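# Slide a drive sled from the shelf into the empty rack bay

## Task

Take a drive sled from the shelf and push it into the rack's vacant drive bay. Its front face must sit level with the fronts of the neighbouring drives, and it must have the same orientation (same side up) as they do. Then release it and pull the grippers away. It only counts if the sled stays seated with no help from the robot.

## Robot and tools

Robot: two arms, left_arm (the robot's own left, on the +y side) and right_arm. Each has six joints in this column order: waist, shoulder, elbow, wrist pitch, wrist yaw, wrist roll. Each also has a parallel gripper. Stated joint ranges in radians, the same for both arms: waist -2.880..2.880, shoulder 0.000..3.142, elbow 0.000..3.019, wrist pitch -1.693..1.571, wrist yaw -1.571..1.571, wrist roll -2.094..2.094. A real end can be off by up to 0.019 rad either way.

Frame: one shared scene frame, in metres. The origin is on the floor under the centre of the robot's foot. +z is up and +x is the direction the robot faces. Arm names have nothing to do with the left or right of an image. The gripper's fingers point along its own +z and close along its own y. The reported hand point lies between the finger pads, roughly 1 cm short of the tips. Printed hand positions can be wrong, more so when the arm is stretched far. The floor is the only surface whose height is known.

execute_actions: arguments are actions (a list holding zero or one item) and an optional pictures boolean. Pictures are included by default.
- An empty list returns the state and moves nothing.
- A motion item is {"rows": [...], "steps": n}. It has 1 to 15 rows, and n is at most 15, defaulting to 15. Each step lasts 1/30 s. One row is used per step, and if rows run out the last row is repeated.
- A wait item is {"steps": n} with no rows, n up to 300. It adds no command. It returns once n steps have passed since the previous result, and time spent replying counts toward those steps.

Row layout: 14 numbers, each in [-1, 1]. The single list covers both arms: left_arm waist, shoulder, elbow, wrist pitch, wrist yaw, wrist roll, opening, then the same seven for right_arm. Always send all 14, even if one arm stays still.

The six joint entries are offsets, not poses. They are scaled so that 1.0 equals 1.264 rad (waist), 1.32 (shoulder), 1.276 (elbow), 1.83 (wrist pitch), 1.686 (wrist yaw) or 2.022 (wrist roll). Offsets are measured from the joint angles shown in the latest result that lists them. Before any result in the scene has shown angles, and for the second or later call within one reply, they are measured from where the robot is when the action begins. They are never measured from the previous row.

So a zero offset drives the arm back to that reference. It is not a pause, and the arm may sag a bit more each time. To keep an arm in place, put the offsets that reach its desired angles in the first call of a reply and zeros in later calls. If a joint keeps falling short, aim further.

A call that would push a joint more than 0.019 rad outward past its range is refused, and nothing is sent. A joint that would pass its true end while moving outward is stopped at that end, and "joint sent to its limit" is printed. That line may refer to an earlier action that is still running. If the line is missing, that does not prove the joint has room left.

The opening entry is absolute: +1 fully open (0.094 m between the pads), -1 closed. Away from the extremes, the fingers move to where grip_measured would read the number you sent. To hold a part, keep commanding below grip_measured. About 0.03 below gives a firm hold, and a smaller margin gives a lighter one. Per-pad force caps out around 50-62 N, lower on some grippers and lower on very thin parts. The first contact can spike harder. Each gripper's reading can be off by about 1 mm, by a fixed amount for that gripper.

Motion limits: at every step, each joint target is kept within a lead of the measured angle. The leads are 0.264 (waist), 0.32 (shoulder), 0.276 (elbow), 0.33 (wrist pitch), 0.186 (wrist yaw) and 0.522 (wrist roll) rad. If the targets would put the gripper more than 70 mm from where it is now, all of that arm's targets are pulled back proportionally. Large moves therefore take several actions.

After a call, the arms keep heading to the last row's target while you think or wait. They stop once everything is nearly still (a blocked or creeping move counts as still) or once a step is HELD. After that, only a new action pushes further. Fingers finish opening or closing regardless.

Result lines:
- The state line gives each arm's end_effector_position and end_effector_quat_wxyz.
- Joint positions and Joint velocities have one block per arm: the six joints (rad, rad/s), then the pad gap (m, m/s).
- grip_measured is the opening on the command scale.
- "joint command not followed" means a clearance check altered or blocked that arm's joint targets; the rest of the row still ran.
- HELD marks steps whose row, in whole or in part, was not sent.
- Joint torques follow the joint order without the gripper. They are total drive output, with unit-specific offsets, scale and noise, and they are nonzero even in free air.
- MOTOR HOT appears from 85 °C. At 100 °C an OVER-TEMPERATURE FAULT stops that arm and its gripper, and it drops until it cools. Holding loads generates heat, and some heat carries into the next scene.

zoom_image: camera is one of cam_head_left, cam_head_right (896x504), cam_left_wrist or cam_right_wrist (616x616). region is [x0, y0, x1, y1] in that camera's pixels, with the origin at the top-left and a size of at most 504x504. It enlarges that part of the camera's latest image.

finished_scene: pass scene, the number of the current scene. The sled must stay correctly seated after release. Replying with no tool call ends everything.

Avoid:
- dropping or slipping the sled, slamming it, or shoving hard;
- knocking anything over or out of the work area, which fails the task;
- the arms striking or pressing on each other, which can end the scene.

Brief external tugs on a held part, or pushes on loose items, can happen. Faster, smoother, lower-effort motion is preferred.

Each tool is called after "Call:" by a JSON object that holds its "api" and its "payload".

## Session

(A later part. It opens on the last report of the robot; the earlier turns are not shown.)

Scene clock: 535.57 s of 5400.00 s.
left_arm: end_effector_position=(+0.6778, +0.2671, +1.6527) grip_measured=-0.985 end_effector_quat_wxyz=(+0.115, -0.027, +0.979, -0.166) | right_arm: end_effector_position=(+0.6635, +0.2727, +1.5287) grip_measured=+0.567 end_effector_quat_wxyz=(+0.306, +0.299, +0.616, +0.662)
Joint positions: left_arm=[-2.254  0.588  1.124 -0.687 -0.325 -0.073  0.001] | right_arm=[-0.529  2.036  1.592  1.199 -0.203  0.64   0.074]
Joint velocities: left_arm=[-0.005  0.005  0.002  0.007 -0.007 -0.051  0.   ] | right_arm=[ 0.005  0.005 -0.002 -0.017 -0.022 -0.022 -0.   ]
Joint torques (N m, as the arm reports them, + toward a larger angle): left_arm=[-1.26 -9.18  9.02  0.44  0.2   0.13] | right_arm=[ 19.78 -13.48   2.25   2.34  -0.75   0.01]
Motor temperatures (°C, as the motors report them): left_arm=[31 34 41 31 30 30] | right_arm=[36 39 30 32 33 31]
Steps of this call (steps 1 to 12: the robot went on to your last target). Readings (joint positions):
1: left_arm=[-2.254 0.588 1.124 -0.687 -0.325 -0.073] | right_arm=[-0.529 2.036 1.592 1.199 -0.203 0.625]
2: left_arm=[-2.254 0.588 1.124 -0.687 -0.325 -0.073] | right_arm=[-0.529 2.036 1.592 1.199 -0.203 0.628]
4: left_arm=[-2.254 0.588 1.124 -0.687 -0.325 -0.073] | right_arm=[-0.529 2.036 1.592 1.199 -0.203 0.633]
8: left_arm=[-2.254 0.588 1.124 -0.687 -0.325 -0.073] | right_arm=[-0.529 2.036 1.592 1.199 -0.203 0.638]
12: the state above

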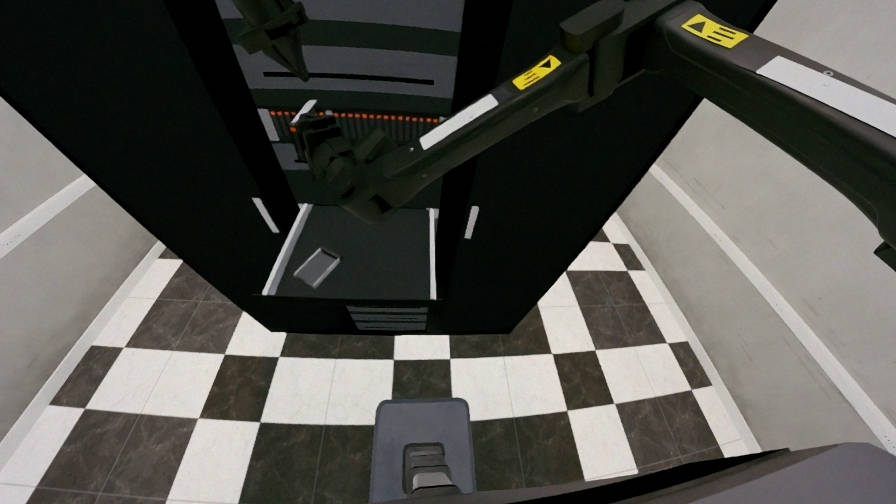

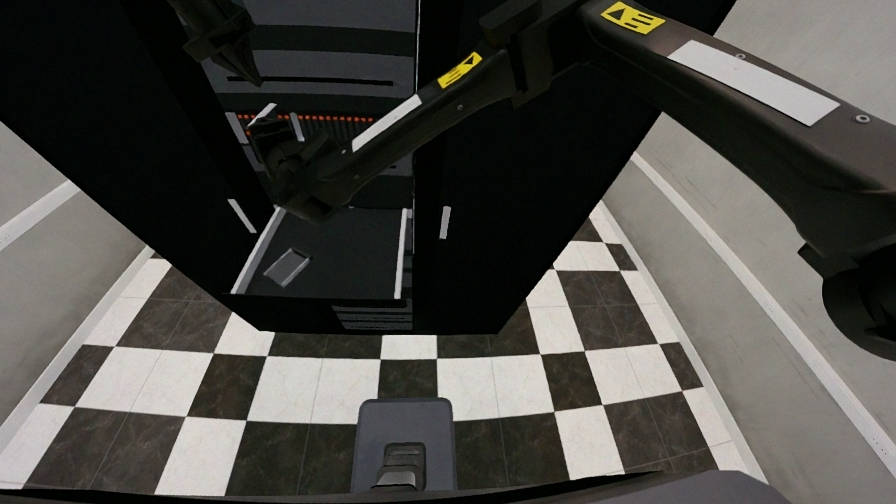

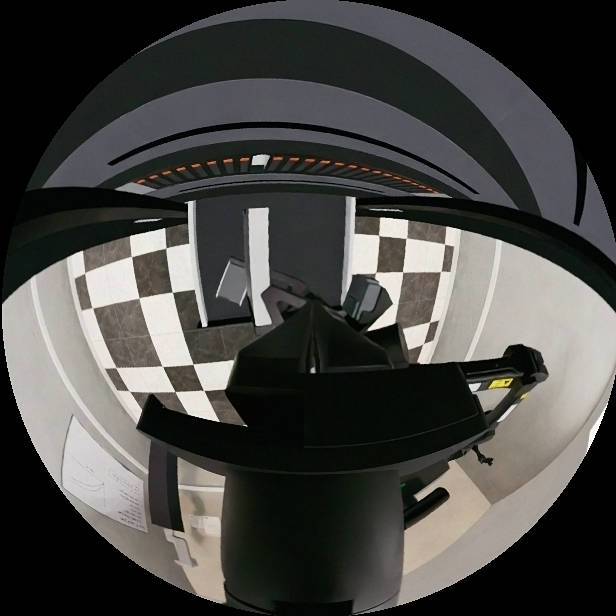

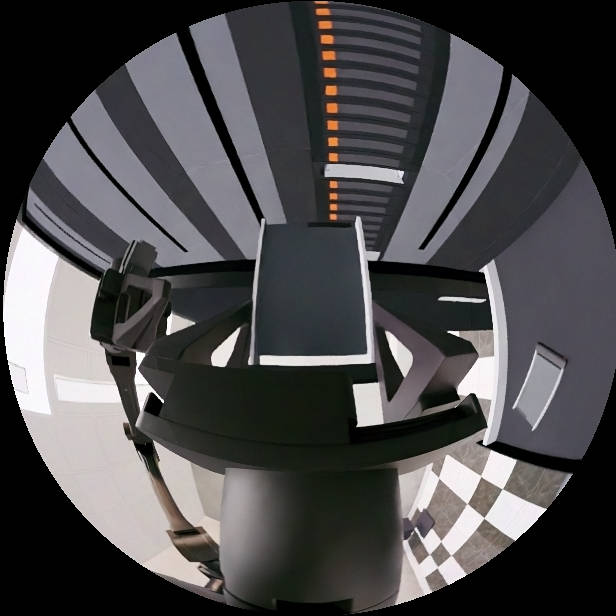

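Call:
{"api": "execute_actions", "payload": {"actions": [{"rows":[[0,0,0.014,0,0,0,-1,-0.0051,-0.001,0.0057,-0.0045,0,-0.002,0.535],[0,0,0.014,0,0,0,-1,-0.0109,-0.001,0.0134,-0.0113,0.0017,-0.004,0.535],[0,0,0.014,0,0,0,-1,-0.0134,-0.001,0.0179,-0.0166,0.0023,-0.0054,0.535],[0,0,0.014,0,0,0,-1,-0.0167,-0.001,0.0237,-0.0234,0.0031,-0.0054,0.535],[0,0,0.014,0,0,0,-1,-0.0205,-0.001,0.0306,-0.0314,0.0040,-0.0054,0.535],[0,0,0.014,0,0,0,-1,-0.0248,-0.001,0.0382,-0.0403,0.0050,-0.0054,0.535],[0,0,0.014,0,0,0,-1,-0.0292,-0.001,0.0462,-0.0497,0.0060,-0.0054,0.535],[0,0,0.014,0,0,0,-1,-0.0338,-0.001,0.0543,-0.0593,0.0071,-0.0054,0.535],[0,0,0.014,0,0,0,-1,-0.0382,-0.001,0.0623,-0.0687,0.0081,-0.0054,0.535],[0,0,0.014,0,0,0,-1,-0.0425,-0.001,0.0699,-0.0776,0.0091,-0.0054,0.535],[0,0,0.014,0,0,0,-1,-0.0463,-0.001,0.0768,-0.0856,0.0100,-0.0054,0.535],[0,0,0.014,0,0,0,-1,-0.0496,-0.001,0.0826,-0.0924,0.0108,-0.0054,0.535],[0,0,0.014,0,0,0,-1,-0.0521,-0.001,0.0871,-0.0977,0.0114,-0.0054,0.535],[0,0,0.014,0,0,0,-1,-0.0537,-0.001,0.0901,-0.1012,0.0118,-0.0054,0.535],[0,0,0.014,0,0,0,-1,-0.0543,-0.001,0.0911,-0.1024,0.0119,-0.0054,0.535]],"steps":15}], "pictures": false}}

Call:
{"api": "execute_actions", "payload": {"actions": [{"steps":12}]}}

Call:
{"api": "zoom_image", "payload": {"camera": "cam_right_wrist", "region": [240, 120, 384, 264]}}

Call:
{"api": "zoom_image", "payload": {"camera": "cam_right_wrist", "region": [230, 0, 398, 168]}}

Call:
{"api": "zoom_image", "payload": {"camera": "cam_left_wrist", "region": [200, 140, 326, 266]}}

Scene clock: 656.07 s of 5400.00 s.
left_arm: end_effector_position=(+0.6778, +0.2671, +1.6527) grip_measured=-0.985 end_effector_quat_wxyz=(+0.115, -0.027, +0.979, -0.166) | right_arm: end_effector_position=(+0.7020, +0.2700, +1.4924) grip_measured=+0.567 end_effector_quat_wxyz=(+0.293, +0.299, +0.649, +0.635)
Joint positions: left_arm=[-2.254  0.588  1.124 -0.687 -0.325 -0.073  0.001] | right_arm=[-0.574  2.036  1.689  1.038 -0.183  0.637  0.074]
Joint velocities: left_arm=[-0.005 -0.005  0.022 -0.002  0.066 -0.007  0.001] | right_arm=[-0.2   -0.005  0.154 -0.198  0.051 -0.022  0.001]
Joint torques (N m, as the arm reports them, + toward a larger angle): left_arm=[-1.31 -9.16  9.02  0.45  0.2   0.13] | right_arm=[ 17.96 -14.51   2.76   1.1   -0.62  -0.19]
Motor temperatures (°C, as the motors report them): left_arm=[31 34 41 31 30 30] | right_arm=[38 39 31 32 35 31]
Steps of this call (steps 1 to 30: the robot went on to your last target; steps 31 to 90: nothing new was sent; then 117.00 s passed at rest; steps 91 to 105: all 15 steps of this action). Readings (joint positions):
91: left_arm=[-2.254 0.588 1.124 -0.687 -0.325 -0.073] | right_arm=[-0.529 2.036 1.592 1.199 -0.203 0.641]
92: left_arm=[-2.254 0.588 1.124 -0.687 -0.325 -0.073] | right_arm=[-0.529 2.036 1.592 1.198 -0.202 0.641]
94: left_arm=[-2.254 0.588 1.124 -0.687 -0.325 -0.073] | right_arm=[-0.529 2.036 1.595 1.187 -0.199 0.639]
98: left_arm=[-2.254 0.588 1.124 -0.687 -0.325 -0.073] | right_arm=[-0.535 2.036 1.621 1.134 -0.194 0.638]
105: the state above

Scene clock: 656.47 s of 5400.00 s.
left_arm: end_effector_position=(+0.6778, +0.2671, +1.6527) grip_measured=-0.985 end_effector_quat_wxyz=(+0.115, -0.027, +0.979, -0.166) | right_arm: end_effector_position=(+0.7079, +0.2614, +1.4771) grip_measured=+0.567 end_effector_quat_wxyz=(+0.295, +0.299, +0.657, +0.626)
Joint positions: left_arm=[-2.254  0.588  1.124 -0.687 -0.325 -0.073  0.001] | right_arm=[-0.597  2.036  1.696  1.024 -0.181  0.637  0.074]
Joint velocities: left_arm=[ 0.005  0.005 -0.012  0.017 -0.022  0.037  0.   ] | right_arm=[-0.005  0.015 -0.017 -0.012 -0.022 -0.007  0.   ]
Joint torques (N m, as the arm reports them, + toward a larger angle): left_arm=[-1.26 -9.2   9.03  0.45  0.2   0.13] | right_arm=[ 18.01 -13.62   3.14   0.81  -0.59  -0.16]
Motor temperatures (°C, as the motors report them): left_arm=[31 34 41 31 30 30] | right_arm=[38 39 31 32 35 31]
Steps of this call (steps 1 to 12: the robot went on to your last target). Readings (joint positions):
1: left_arm=[-2.254 0.588 1.124 -0.687 -0.325 -0.073] | right_arm=[-0.581 2.036 1.693 1.033 -0.182 0.637]
2: left_arm=[-2.254 0.588 1.124 -0.687 -0.325 -0.073] | right_arm=[-0.586 2.036 1.695 1.030 -0.182 0.637]
4: left_arm=[-2.254 0.588 1.124 -0.687 -0.325 -0.073] | right_arm=[-0.594 2.036 1.696 1.027 -0.181 0.637]
8: left_arm=[-2.254 0.588 1.124 -0.687 -0.325 -0.073] | right_arm=[-0.597 2.036 1.696 1.024 -0.181 0.637]
12: the state above

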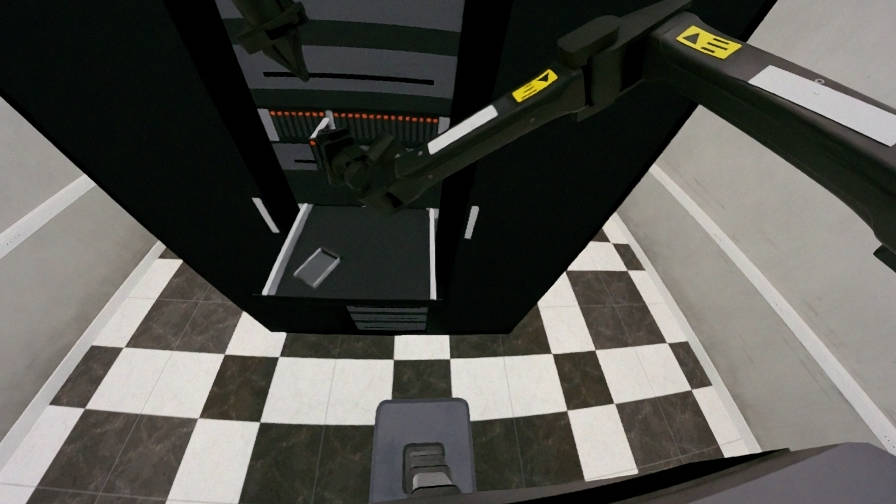

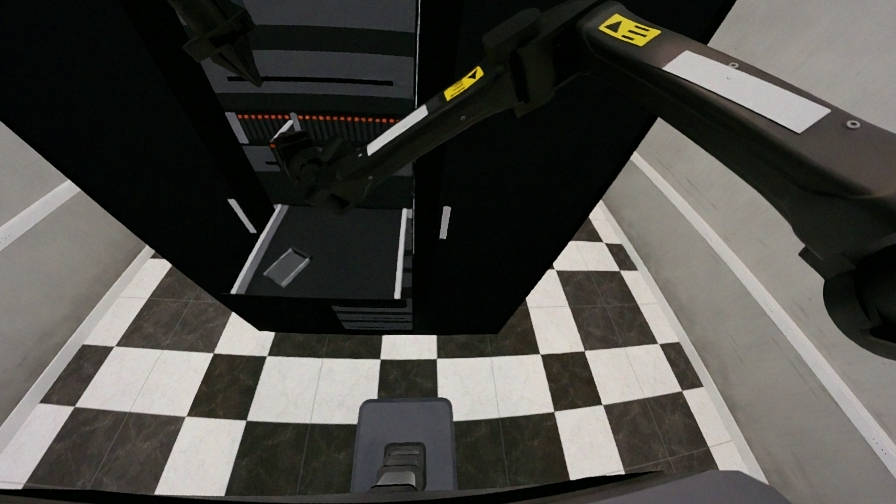

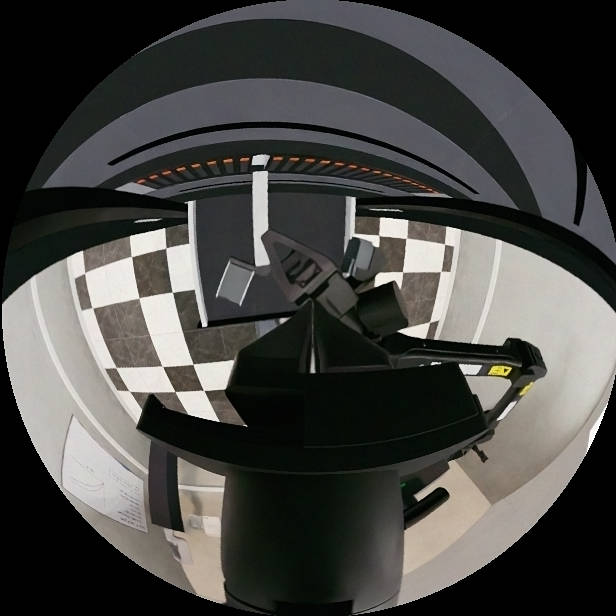

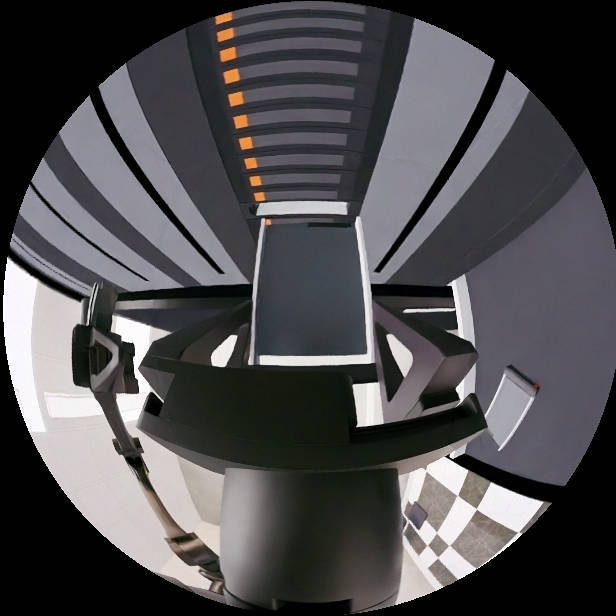

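Region (240, 120, 384, 264) of cam_right_wrist's 616x616 image, scaled by 3.500, with more detail than that image has.

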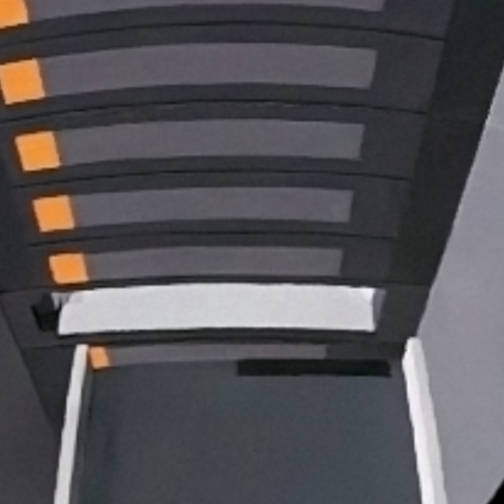

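Region (230, 0, 398, 168) of cam_right_wrist's 616x616 image, scaled by 3.000, with more detail than that image has.

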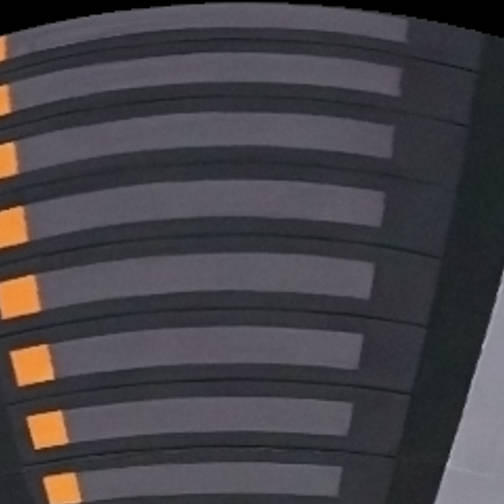

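Region (200, 140, 326, 266) of cam_left_wrist's 616x616 image, scaled by 4.000, with more detail than that image has.

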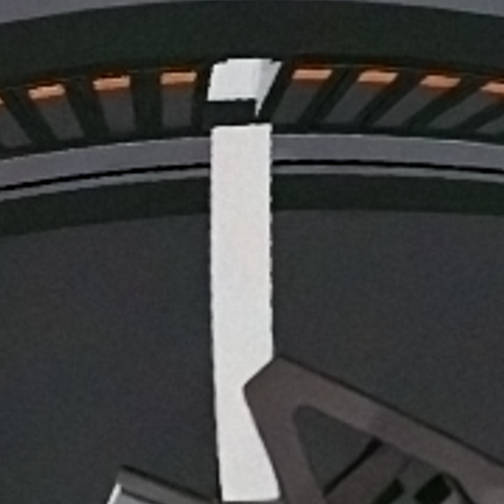

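Call:
{"api": "zoom_image", "payload": {"camera": "cam_right_wrist", "region": [240, 180, 303, 243]}}

Call:
{"api": "zoom_image", "payload": {"camera": "cam_right_wrist", "region": [320, 180, 383, 243]}}

Call:
{"api": "zoom_image", "payload": {"camera": "cam_right_wrist", "region": [228, 210, 396, 378]}}

Call:
{"api": "zoom_image", "payload": {"camera": "cam_right_wrist", "region": [200, 0, 326, 126]}}

Region (240, 180, 303, 243) of cam_right_wrist's 616x616 image, scaled by 8.000, with more detail than that image has.

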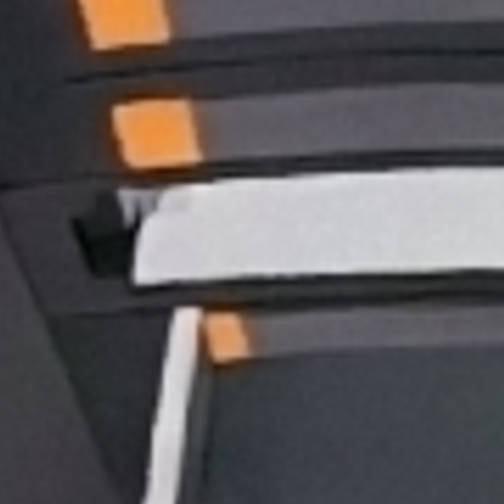

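Region (320, 180, 383, 243) of cam_right_wrist's 616x616 image, scaled by 8.000, with more detail than that image has.

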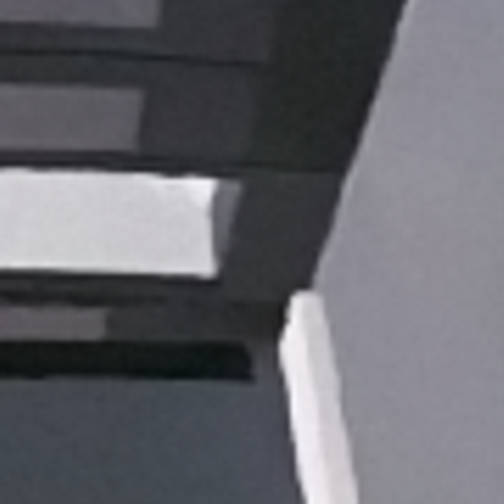

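Region (228, 210, 396, 378) of cam_right_wrist's 616x616 image, scaled by 3.000, with more detail than that image has.

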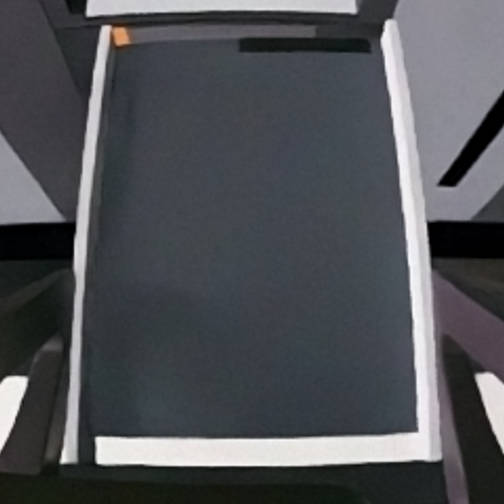

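Region (200, 0, 326, 126) of cam_right_wrist's 616x616 image, scaled by 4.000, with more detail than that image has.

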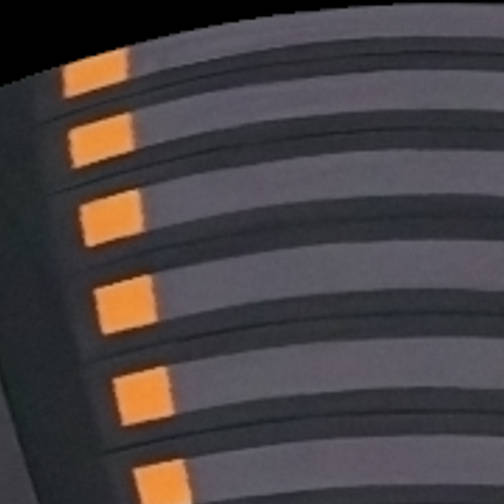

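Call:
{"api": "execute_actions", "payload": {"actions": [{"rows":[[0,0,0.014,0,0,0,-1,0,0.004,0.005,0,-0.002,0.004,0.535],[0,0,0.014,0,0,0,-1,0,0.007,0.0098,0,-0.0044,0.007,0.535],[0,0,0.014,0,0,0,-1,0,0.008,0.0109,0,-0.0052,0.010,0.535],[0,0,0.014,0,0,0,-1,0,0.0088,0.0126,0,-0.0063,0.013,0.535],[0,0,0.014,0,0,0,-1,0,0.0096,0.0147,0,-0.0077,0.016,0.535],[0,0,0.014,0,0,0,-1,0,0.0104,0.0171,0,-0.0093,0.018,0.535],[0,0,0.014,0,0,0,-1,0,0.0112,0.0196,0,-0.0110,0.0198,0.535],[0,0,0.014,0,0,0,-1,0,0.0119,0.0221,0,-0.0127,0.0198,0.535],[0,0,0.014,0,0,0,-1,0,0.0125,0.0245,0,-0.0143,0.0198,0.535],[0,0,0.014,0,0,0,-1,0,0.0130,0.0266,0,-0.0157,0.0198,0.535],[0,0,0.014,0,0,0,-1,0,0.0134,0.0283,0,-0.0168,0.0198,0.535],[0,0,0.014,0,0,0,-1,0,0.0136,0.0294,0,-0.0175,0.0198,0.535],[0,0,0.014,0,0,0,-1,0,0.0136,0.0298,0,-0.0178,0.0198,0.535]],"steps":15}], "pictures": false}}

Call:
{"api": "execute_actions", "payload": {"actions": [{"steps":10}]}}

Call:
{"api": "zoom_image", "payload": {"camera": "cam_right_wrist", "region": [240, 180, 303, 243]}}

Call:
{"api": "zoom_image", "payload": {"camera": "cam_right_wrist", "region": [320, 180, 383, 243]}}

Call:
{"api": "zoom_image", "payload": {"camera": "cam_left_wrist", "region": [200, 140, 326, 266]}}

Call:
{"api": "zoom_image", "payload": {"camera": "cam_left_wrist", "region": [233, 140, 289, 196]}}

Scene clock: 776.97 s of 5400.00 s.
left_arm: end_effector_position=(+0.6778, +0.2671, +1.6527) grip_measured=-0.985 end_effector_quat_wxyz=(+0.115, -0.027, +0.979, -0.166) | right_arm: end_effector_position=(+0.7109, +0.2643, +1.4807) grip_measured=+0.567 end_effector_quat_wxyz=(+0.288, +0.302, +0.646, +0.639)
Joint positions: left_arm=[-2.254  0.588  1.124 -0.687 -0.325 -0.073  0.001] | right_arm=[-0.597  2.044  1.714  1.024 -0.204  0.667  0.074]
Joint velocities: left_arm=[-0.015 -0.005  0.002 -0.007 -0.037 -0.066  0.   ] | right_arm=[-0.005 -0.005  0.042 -0.012  0.022  0.007 -0.   ]
Joint torques (N m, as the arm reports them, + toward a larger angle): left_arm=[-1.28 -9.21  9.02  0.43  0.21  0.13] | right_arm=[ 18.52 -13.58   3.86   1.44  -0.78   0.03]
Motor temperatures (°C, as the motors report them): left_arm=[30 34 42 31 30 30] | right_arm=[39 39 31 32 35 31]
Steps of this call (steps 1 to 30: the robot went on to your last target; steps 31 to 90: nothing new was sent; then 117.00 s passed at rest; steps 91 to 105: all 15 steps of this action). Readings (joint positions):
91: left_arm=[-2.254 0.588 1.124 -0.687 -0.325 -0.073] | right_arm=[-0.597 2.036 1.696 1.024 -0.181 0.637]
92: left_arm=[-2.254 0.588 1.124 -0.687 -0.325 -0.073] | right_arm=[-0.597 2.036 1.696 1.024 -0.181 0.638]
94: left_arm=[-2.254 0.588 1.124 -0.687 -0.325 -0.073] | right_arm=[-0.597 2.036 1.696 1.024 -0.184 0.642]
98: left_arm=[-2.254 0.588 1.124 -0.687 -0.325 -0.073] | right_arm=[-0.597 2.038 1.699 1.024 -0.194 0.657]
105: the state above

Scene clock: 777.30 s of 5400.00 s.
left_arm: end_effector_position=(+0.6778, +0.2671, +1.6527) grip_measured=-0.985 end_effector_quat_wxyz=(+0.115, -0.027, +0.979, -0.166) | right_arm: end_effector_position=(+0.7114, +0.2642, +1.4810) grip_measured=+0.567 end_effector_quat_wxyz=(+0.288, +0.303, +0.646, +0.639)
Joint positions: left_arm=[-2.254  0.588  1.124 -0.687 -0.325 -0.073  0.001] | right_arm=[-0.597  2.044  1.715  1.024 -0.204  0.669  0.074]
Joint velocities: left_arm=[-0.015 -0.015 -0.027 -0.002 -0.022  0.051  0.001] | right_arm=[ 0.005  0.005 -0.002  0.002 -0.037  0.022 -0.   ]
Joint torques (N m, as the arm reports them, + toward a larger angle): left_arm=[-1.27 -9.18  9.02  0.44  0.2   0.13] | right_arm=[ 18.47 -13.72   3.79   1.33  -0.77   0.03]
Motor temperatures (°C, as the motors report them): left_arm=[30 34 42 31 30 30] | right_arm=[39 39 31 32 35 31]
Steps of this call (steps 1 to 10: the robot went on to your last target). Readings (joint positions):
1: left_arm=[-2.254 0.588 1.124 -0.687 -0.325 -0.073] | right_arm=[-0.597 2.044 1.714 1.024 -0.204 0.667]
2: left_arm=[-2.254 0.588 1.124 -0.687 -0.325 -0.073] | right_arm=[-0.597 2.044 1.715 1.024 -0.204 0.667]
4: left_arm=[-2.254 0.588 1.124 -0.687 -0.325 -0.073] | right_arm=[-0.597 2.044 1.715 1.024 -0.204 0.668]
8: left_arm=[-2.254 0.588 1.124 -0.687 -0.325 -0.073] | right_arm=[-0.597 2.044 1.715 1.024 -0.204 0.668]
10: the state above

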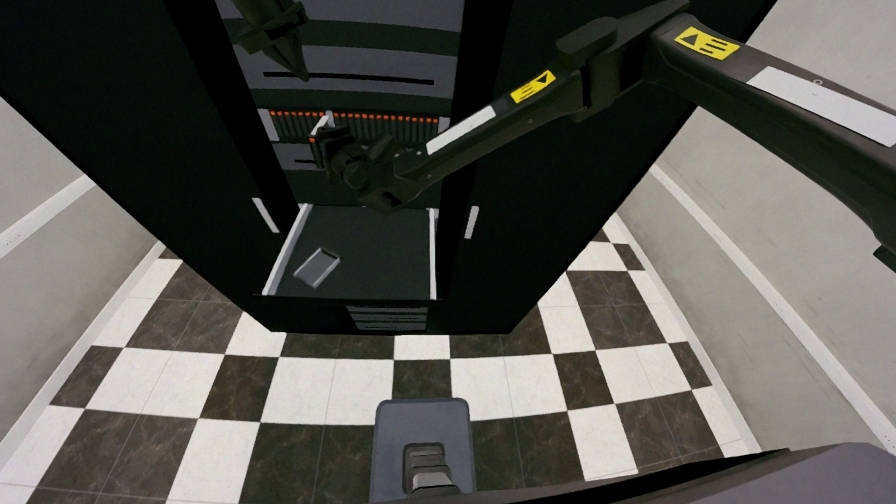

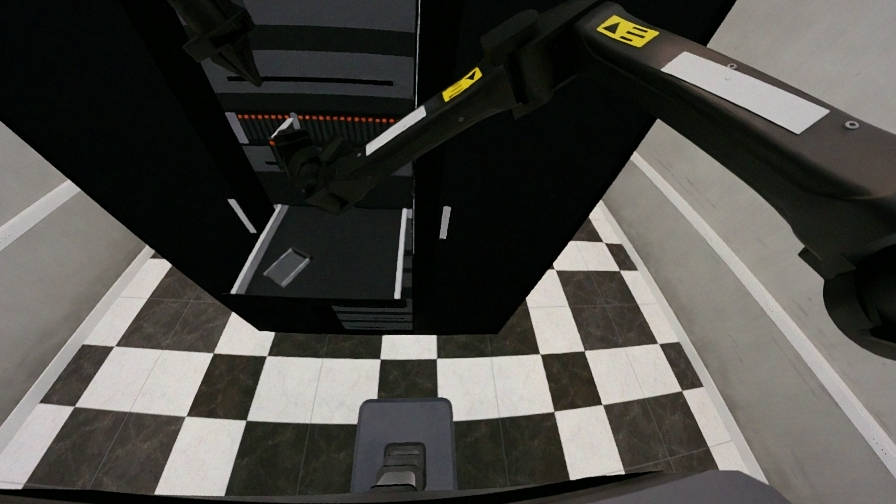

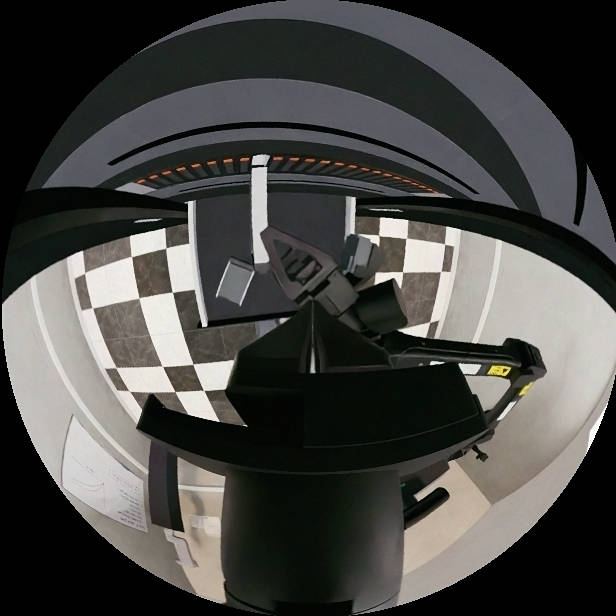

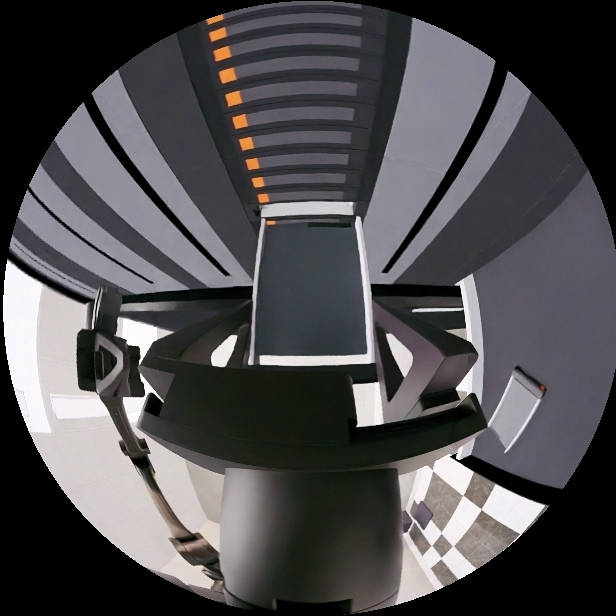

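Region (240, 180, 303, 243) of cam_right_wrist's 616x616 image, scaled by 8.000, with more detail than that image has.

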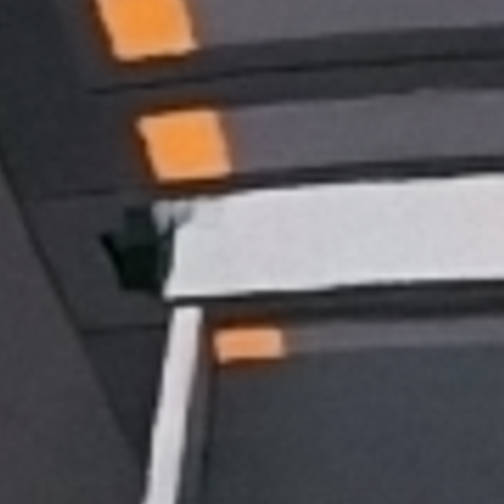

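Region (320, 180, 383, 243) of cam_right_wrist's 616x616 image, scaled by 8.000, with more detail than that image has.

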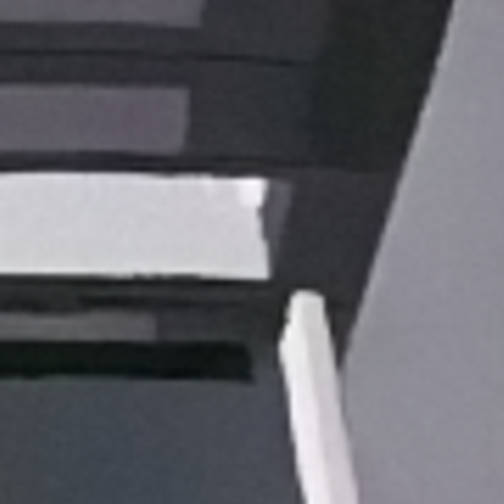

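Region (200, 140, 326, 266) of cam_left_wrist's 616x616 image, scaled by 4.000, with more detail than that image has.

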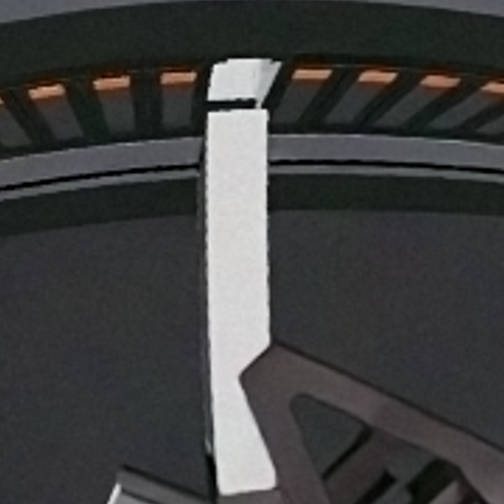

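Region (233, 140, 289, 196) of cam_left_wrist's 616x616 image, scaled by 9.000, with more detail than that image has.

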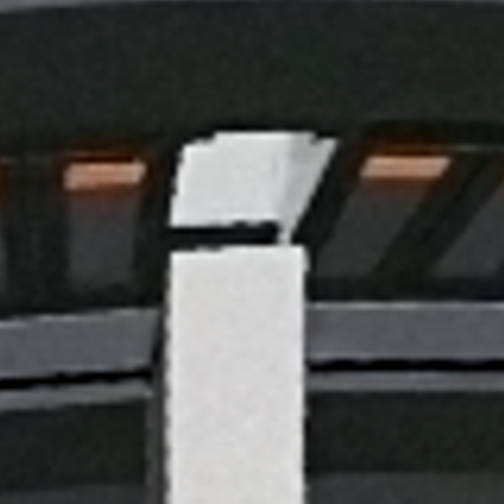

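Call:
{"api": "execute_actions", "payload": {"actions": [{"rows":[[0,0,0.014,0,0,0,-1,-0.005,0,0.010,0,-0.0042,-0.003,0.535],[0,0,0.014,0,0,0,-1,-0.009,0,0.0150,0,-0.0047,-0.005,0.535],[0,0,0.014,0,0,0,-1,-0.0104,0,0.0155,0,-0.0060,-0.007,0.535],[0,0,0.014,0,0,0,-1,-0.0114,0,0.0162,0,-0.0079,-0.0085,0.535],[0,0,0.014,0,0,0,-1,-0.0124,0,0.0171,0,-0.0104,-0.0093,0.535],[0,0,0.014,0,0,0,-1,-0.0134,0,0.0181,0,-0.0131,-0.0093,0.535],[0,0,0.014,0,0,0,-1,-0.0144,0,0.0191,0,-0.0161,-0.0093,0.535],[0,0,0.014,0,0,0,-1,-0.0154,0,0.0202,0,-0.0190,-0.0093,0.535],[0,0,0.014,0,0,0,-1,-0.0163,0,0.0212,0,-0.0218,-0.0093,0.535],[0,0,0.014,0,0,0,-1,-0.0171,0,0.0221,0,-0.0242,-0.0093,0.535],[0,0,0.014,0,0,0,-1,-0.0178,0,0.0228,0,-0.0261,-0.0093,0.535],[0,0,0.014,0,0,0,-1,-0.0183,0,0.0232,0,-0.0274,-0.0093,0.535],[0,0,0.014,0,0,0,-1,-0.0186,0,0.0234,0,-0.0279,-0.0093,0.535]],"steps":15}], "pictures": false}}

Call:
{"api": "execute_actions", "payload": {"actions": [{"steps":12}]}}

Call:
{"api": "zoom_image", "payload": {"camera": "cam_right_wrist", "region": [240, 180, 303, 243]}}

Call:
{"api": "zoom_image", "payload": {"camera": "cam_right_wrist", "region": [320, 180, 383, 243]}}

Call:
{"api": "zoom_image", "payload": {"camera": "cam_left_wrist", "region": [233, 140, 289, 196]}}

Scene clock: 853.83 s of 5400.00 s.
left_arm: end_effector_position=(+0.6778, +0.2671, +1.6527) grip_measured=-0.985 end_effector_quat_wxyz=(+0.115, -0.027, +0.979, -0.166) | right_arm: end_effector_position=(+0.7152, +0.2645, +1.4862) grip_measured=+0.567 end_effector_quat_wxyz=(+0.294, +0.288, +0.638, +0.650)
Joint positions: left_arm=[-2.254  0.588  1.124 -0.687 -0.325 -0.073  0.001] | right_arm=[-0.601  2.044  1.726  1.024 -0.244  0.659  0.074]
Joint velocities: left_arm=[-0.015 -0.015 -0.012 -0.002  0.007 -0.081  0.   ] | right_arm=[-0.044 -0.015  0.027 -0.007 -0.022 -0.022 -0.001]
Joint torques (N m, as the arm reports them, + toward a larger angle): left_arm=[-1.26 -9.16  9.02  0.44  0.2   0.13] | right_arm=[ 17.05 -14.3    3.78   1.41  -0.78  -0.16]
Motor temperatures (°C, as the motors report them): left_arm=[30 34 42 31 30 30] | right_arm=[39 39 31 32 35 31]
Steps of this call (steps 1 to 15: the robot went on to your last target; steps 16 to 90: nothing new was sent; then 73.03 s passed at rest; steps 91 to 105: all 15 steps of this action). Readings (joint positions):
91: left_arm=[-2.254 0.588 1.124 -0.687 -0.325 -0.073] | right_arm=[-0.597 2.044 1.715 1.024 -0.204 0.669]
92: left_arm=[-2.254 0.588 1.124 -0.687 -0.325 -0.073] | right_arm=[-0.597 2.044 1.715 1.024 -0.205 0.668]
94: left_arm=[-2.254 0.588 1.124 -0.687 -0.325 -0.073] | right_arm=[-0.597 2.044 1.715 1.024 -0.208 0.666]
98: left_arm=[-2.254 0.588 1.124 -0.687 -0.325 -0.073] | right_arm=[-0.597 2.044 1.717 1.024 -0.226 0.661]
105: the state above

Scene clock: 854.23 s of 5400.00 s.
left_arm: end_effector_position=(+0.6778, +0.2671, +1.6527) grip_measured=-0.985 end_effector_quat_wxyz=(+0.115, -0.027, +0.979, -0.166) | right_arm: end_effector_position=(+0.7161, +0.2628, +1.4839) grip_measured=+0.567 end_effector_quat_wxyz=(+0.295, +0.288, +0.639, +0.649)
Joint positions: left_arm=[-2.254  0.588  1.124 -0.687 -0.325 -0.073  0.001] | right_arm=[-0.605  2.044  1.727  1.024 -0.245  0.658  0.074]
Joint velocities: left_arm=[ 0.005 -0.015 -0.007  0.002  0.051 -0.037  0.   ] | right_arm=[ 0.005  0.005  0.007 -0.012  0.066  0.051 -0.   ]
Joint torques (N m, as the arm reports them, + toward a larger angle): left_arm=[-1.28 -9.16  9.02  0.45  0.2   0.13] | right_arm=[ 17.16 -14.57   3.87   1.44  -0.76  -0.17]
Motor temperatures (°C, as the motors report them): left_arm=[30 34 42 31 30 30] | right_arm=[39 39 31 32 35 31]
Steps of this call (steps 1 to 12: the robot went on to your last target). Readings (joint positions):
1: left_arm=[-2.254 0.588 1.124 -0.687 -0.325 -0.073] | right_arm=[-0.602 2.044 1.726 1.024 -0.244 0.658]
2: left_arm=[-2.254 0.588 1.124 -0.687 -0.325 -0.073] | right_arm=[-0.603 2.044 1.727 1.024 -0.244 0.658]
4: left_arm=[-2.254 0.588 1.124 -0.687 -0.325 -0.073] | right_arm=[-0.604 2.044 1.727 1.024 -0.244 0.658]
8: left_arm=[-2.254 0.588 1.124 -0.687 -0.325 -0.073] | right_arm=[-0.605 2.044 1.727 1.024 -0.244 0.658]
12: the state above

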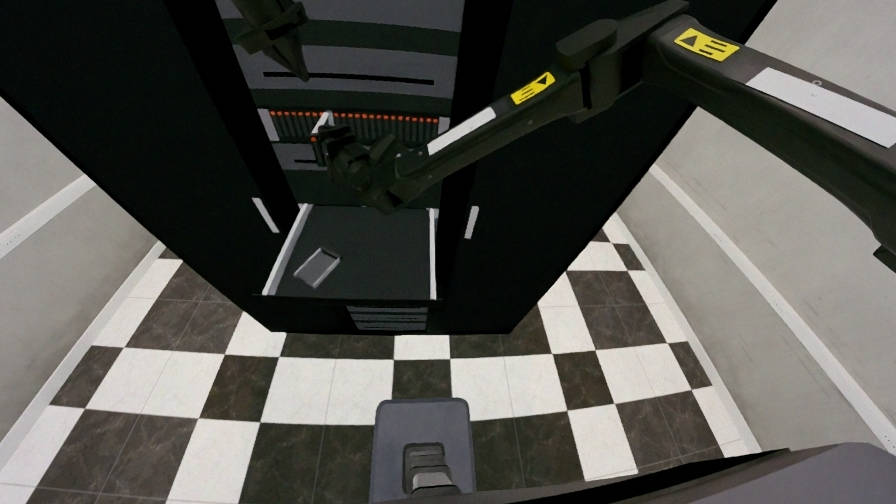

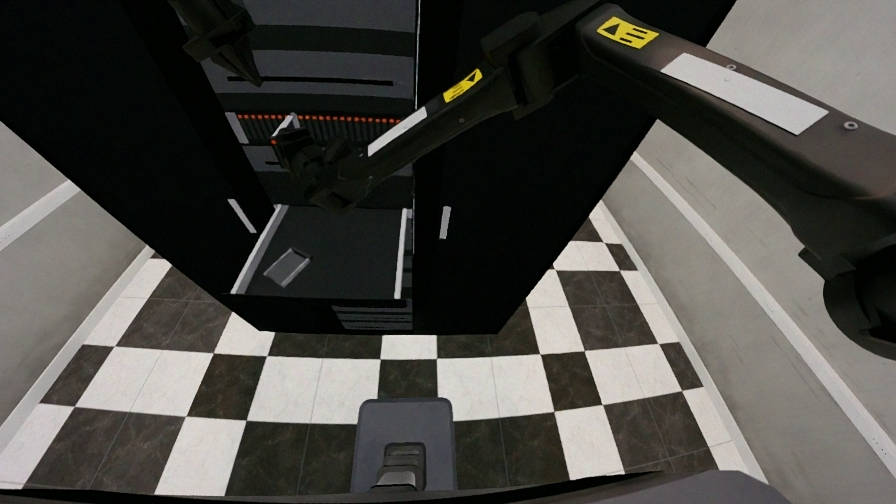

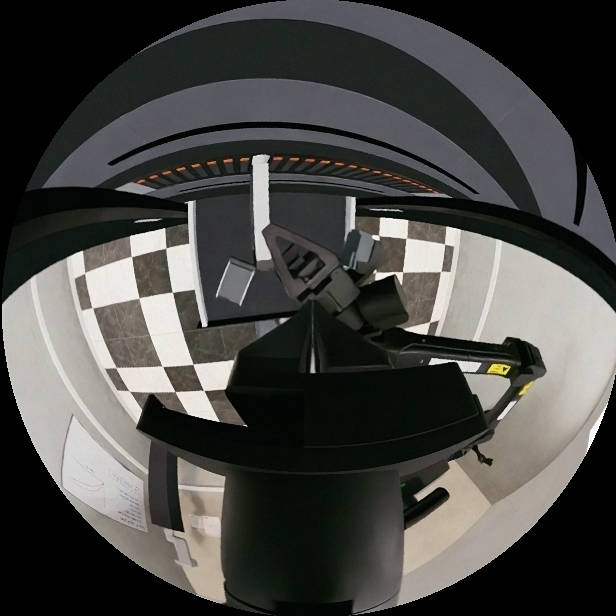

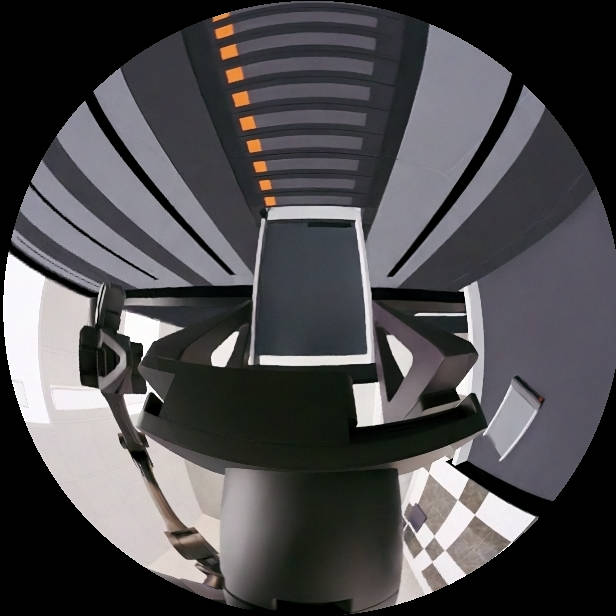

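Region (240, 180, 303, 243) of cam_right_wrist's 616x616 image, scaled by 8.000, with more detail than that image has.

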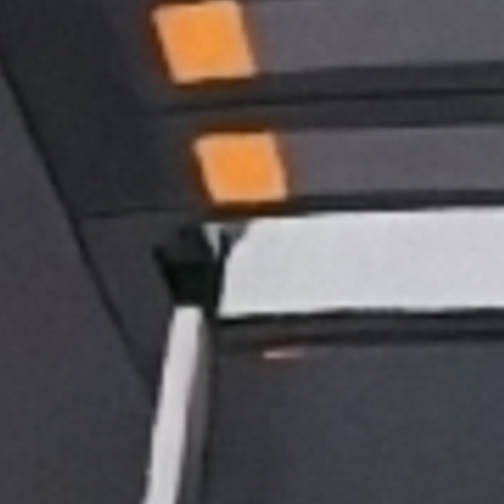

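Region (320, 180, 383, 243) of cam_right_wrist's 616x616 image, scaled by 8.000, with more detail than that image has.

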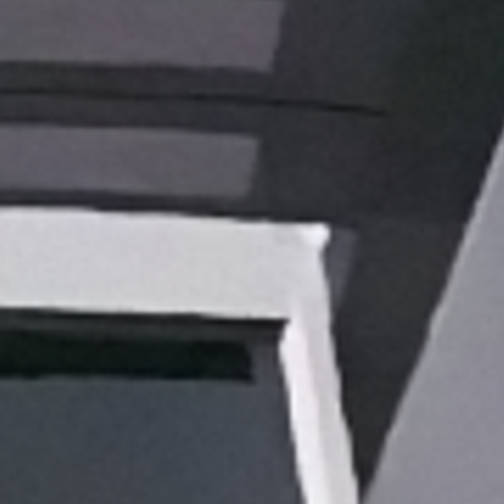

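Region (233, 140, 289, 196) of cam_left_wrist's 616x616 image, scaled by 9.000, with more detail than that image has.

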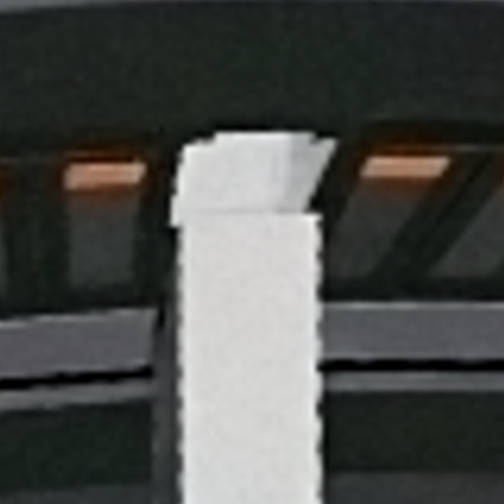

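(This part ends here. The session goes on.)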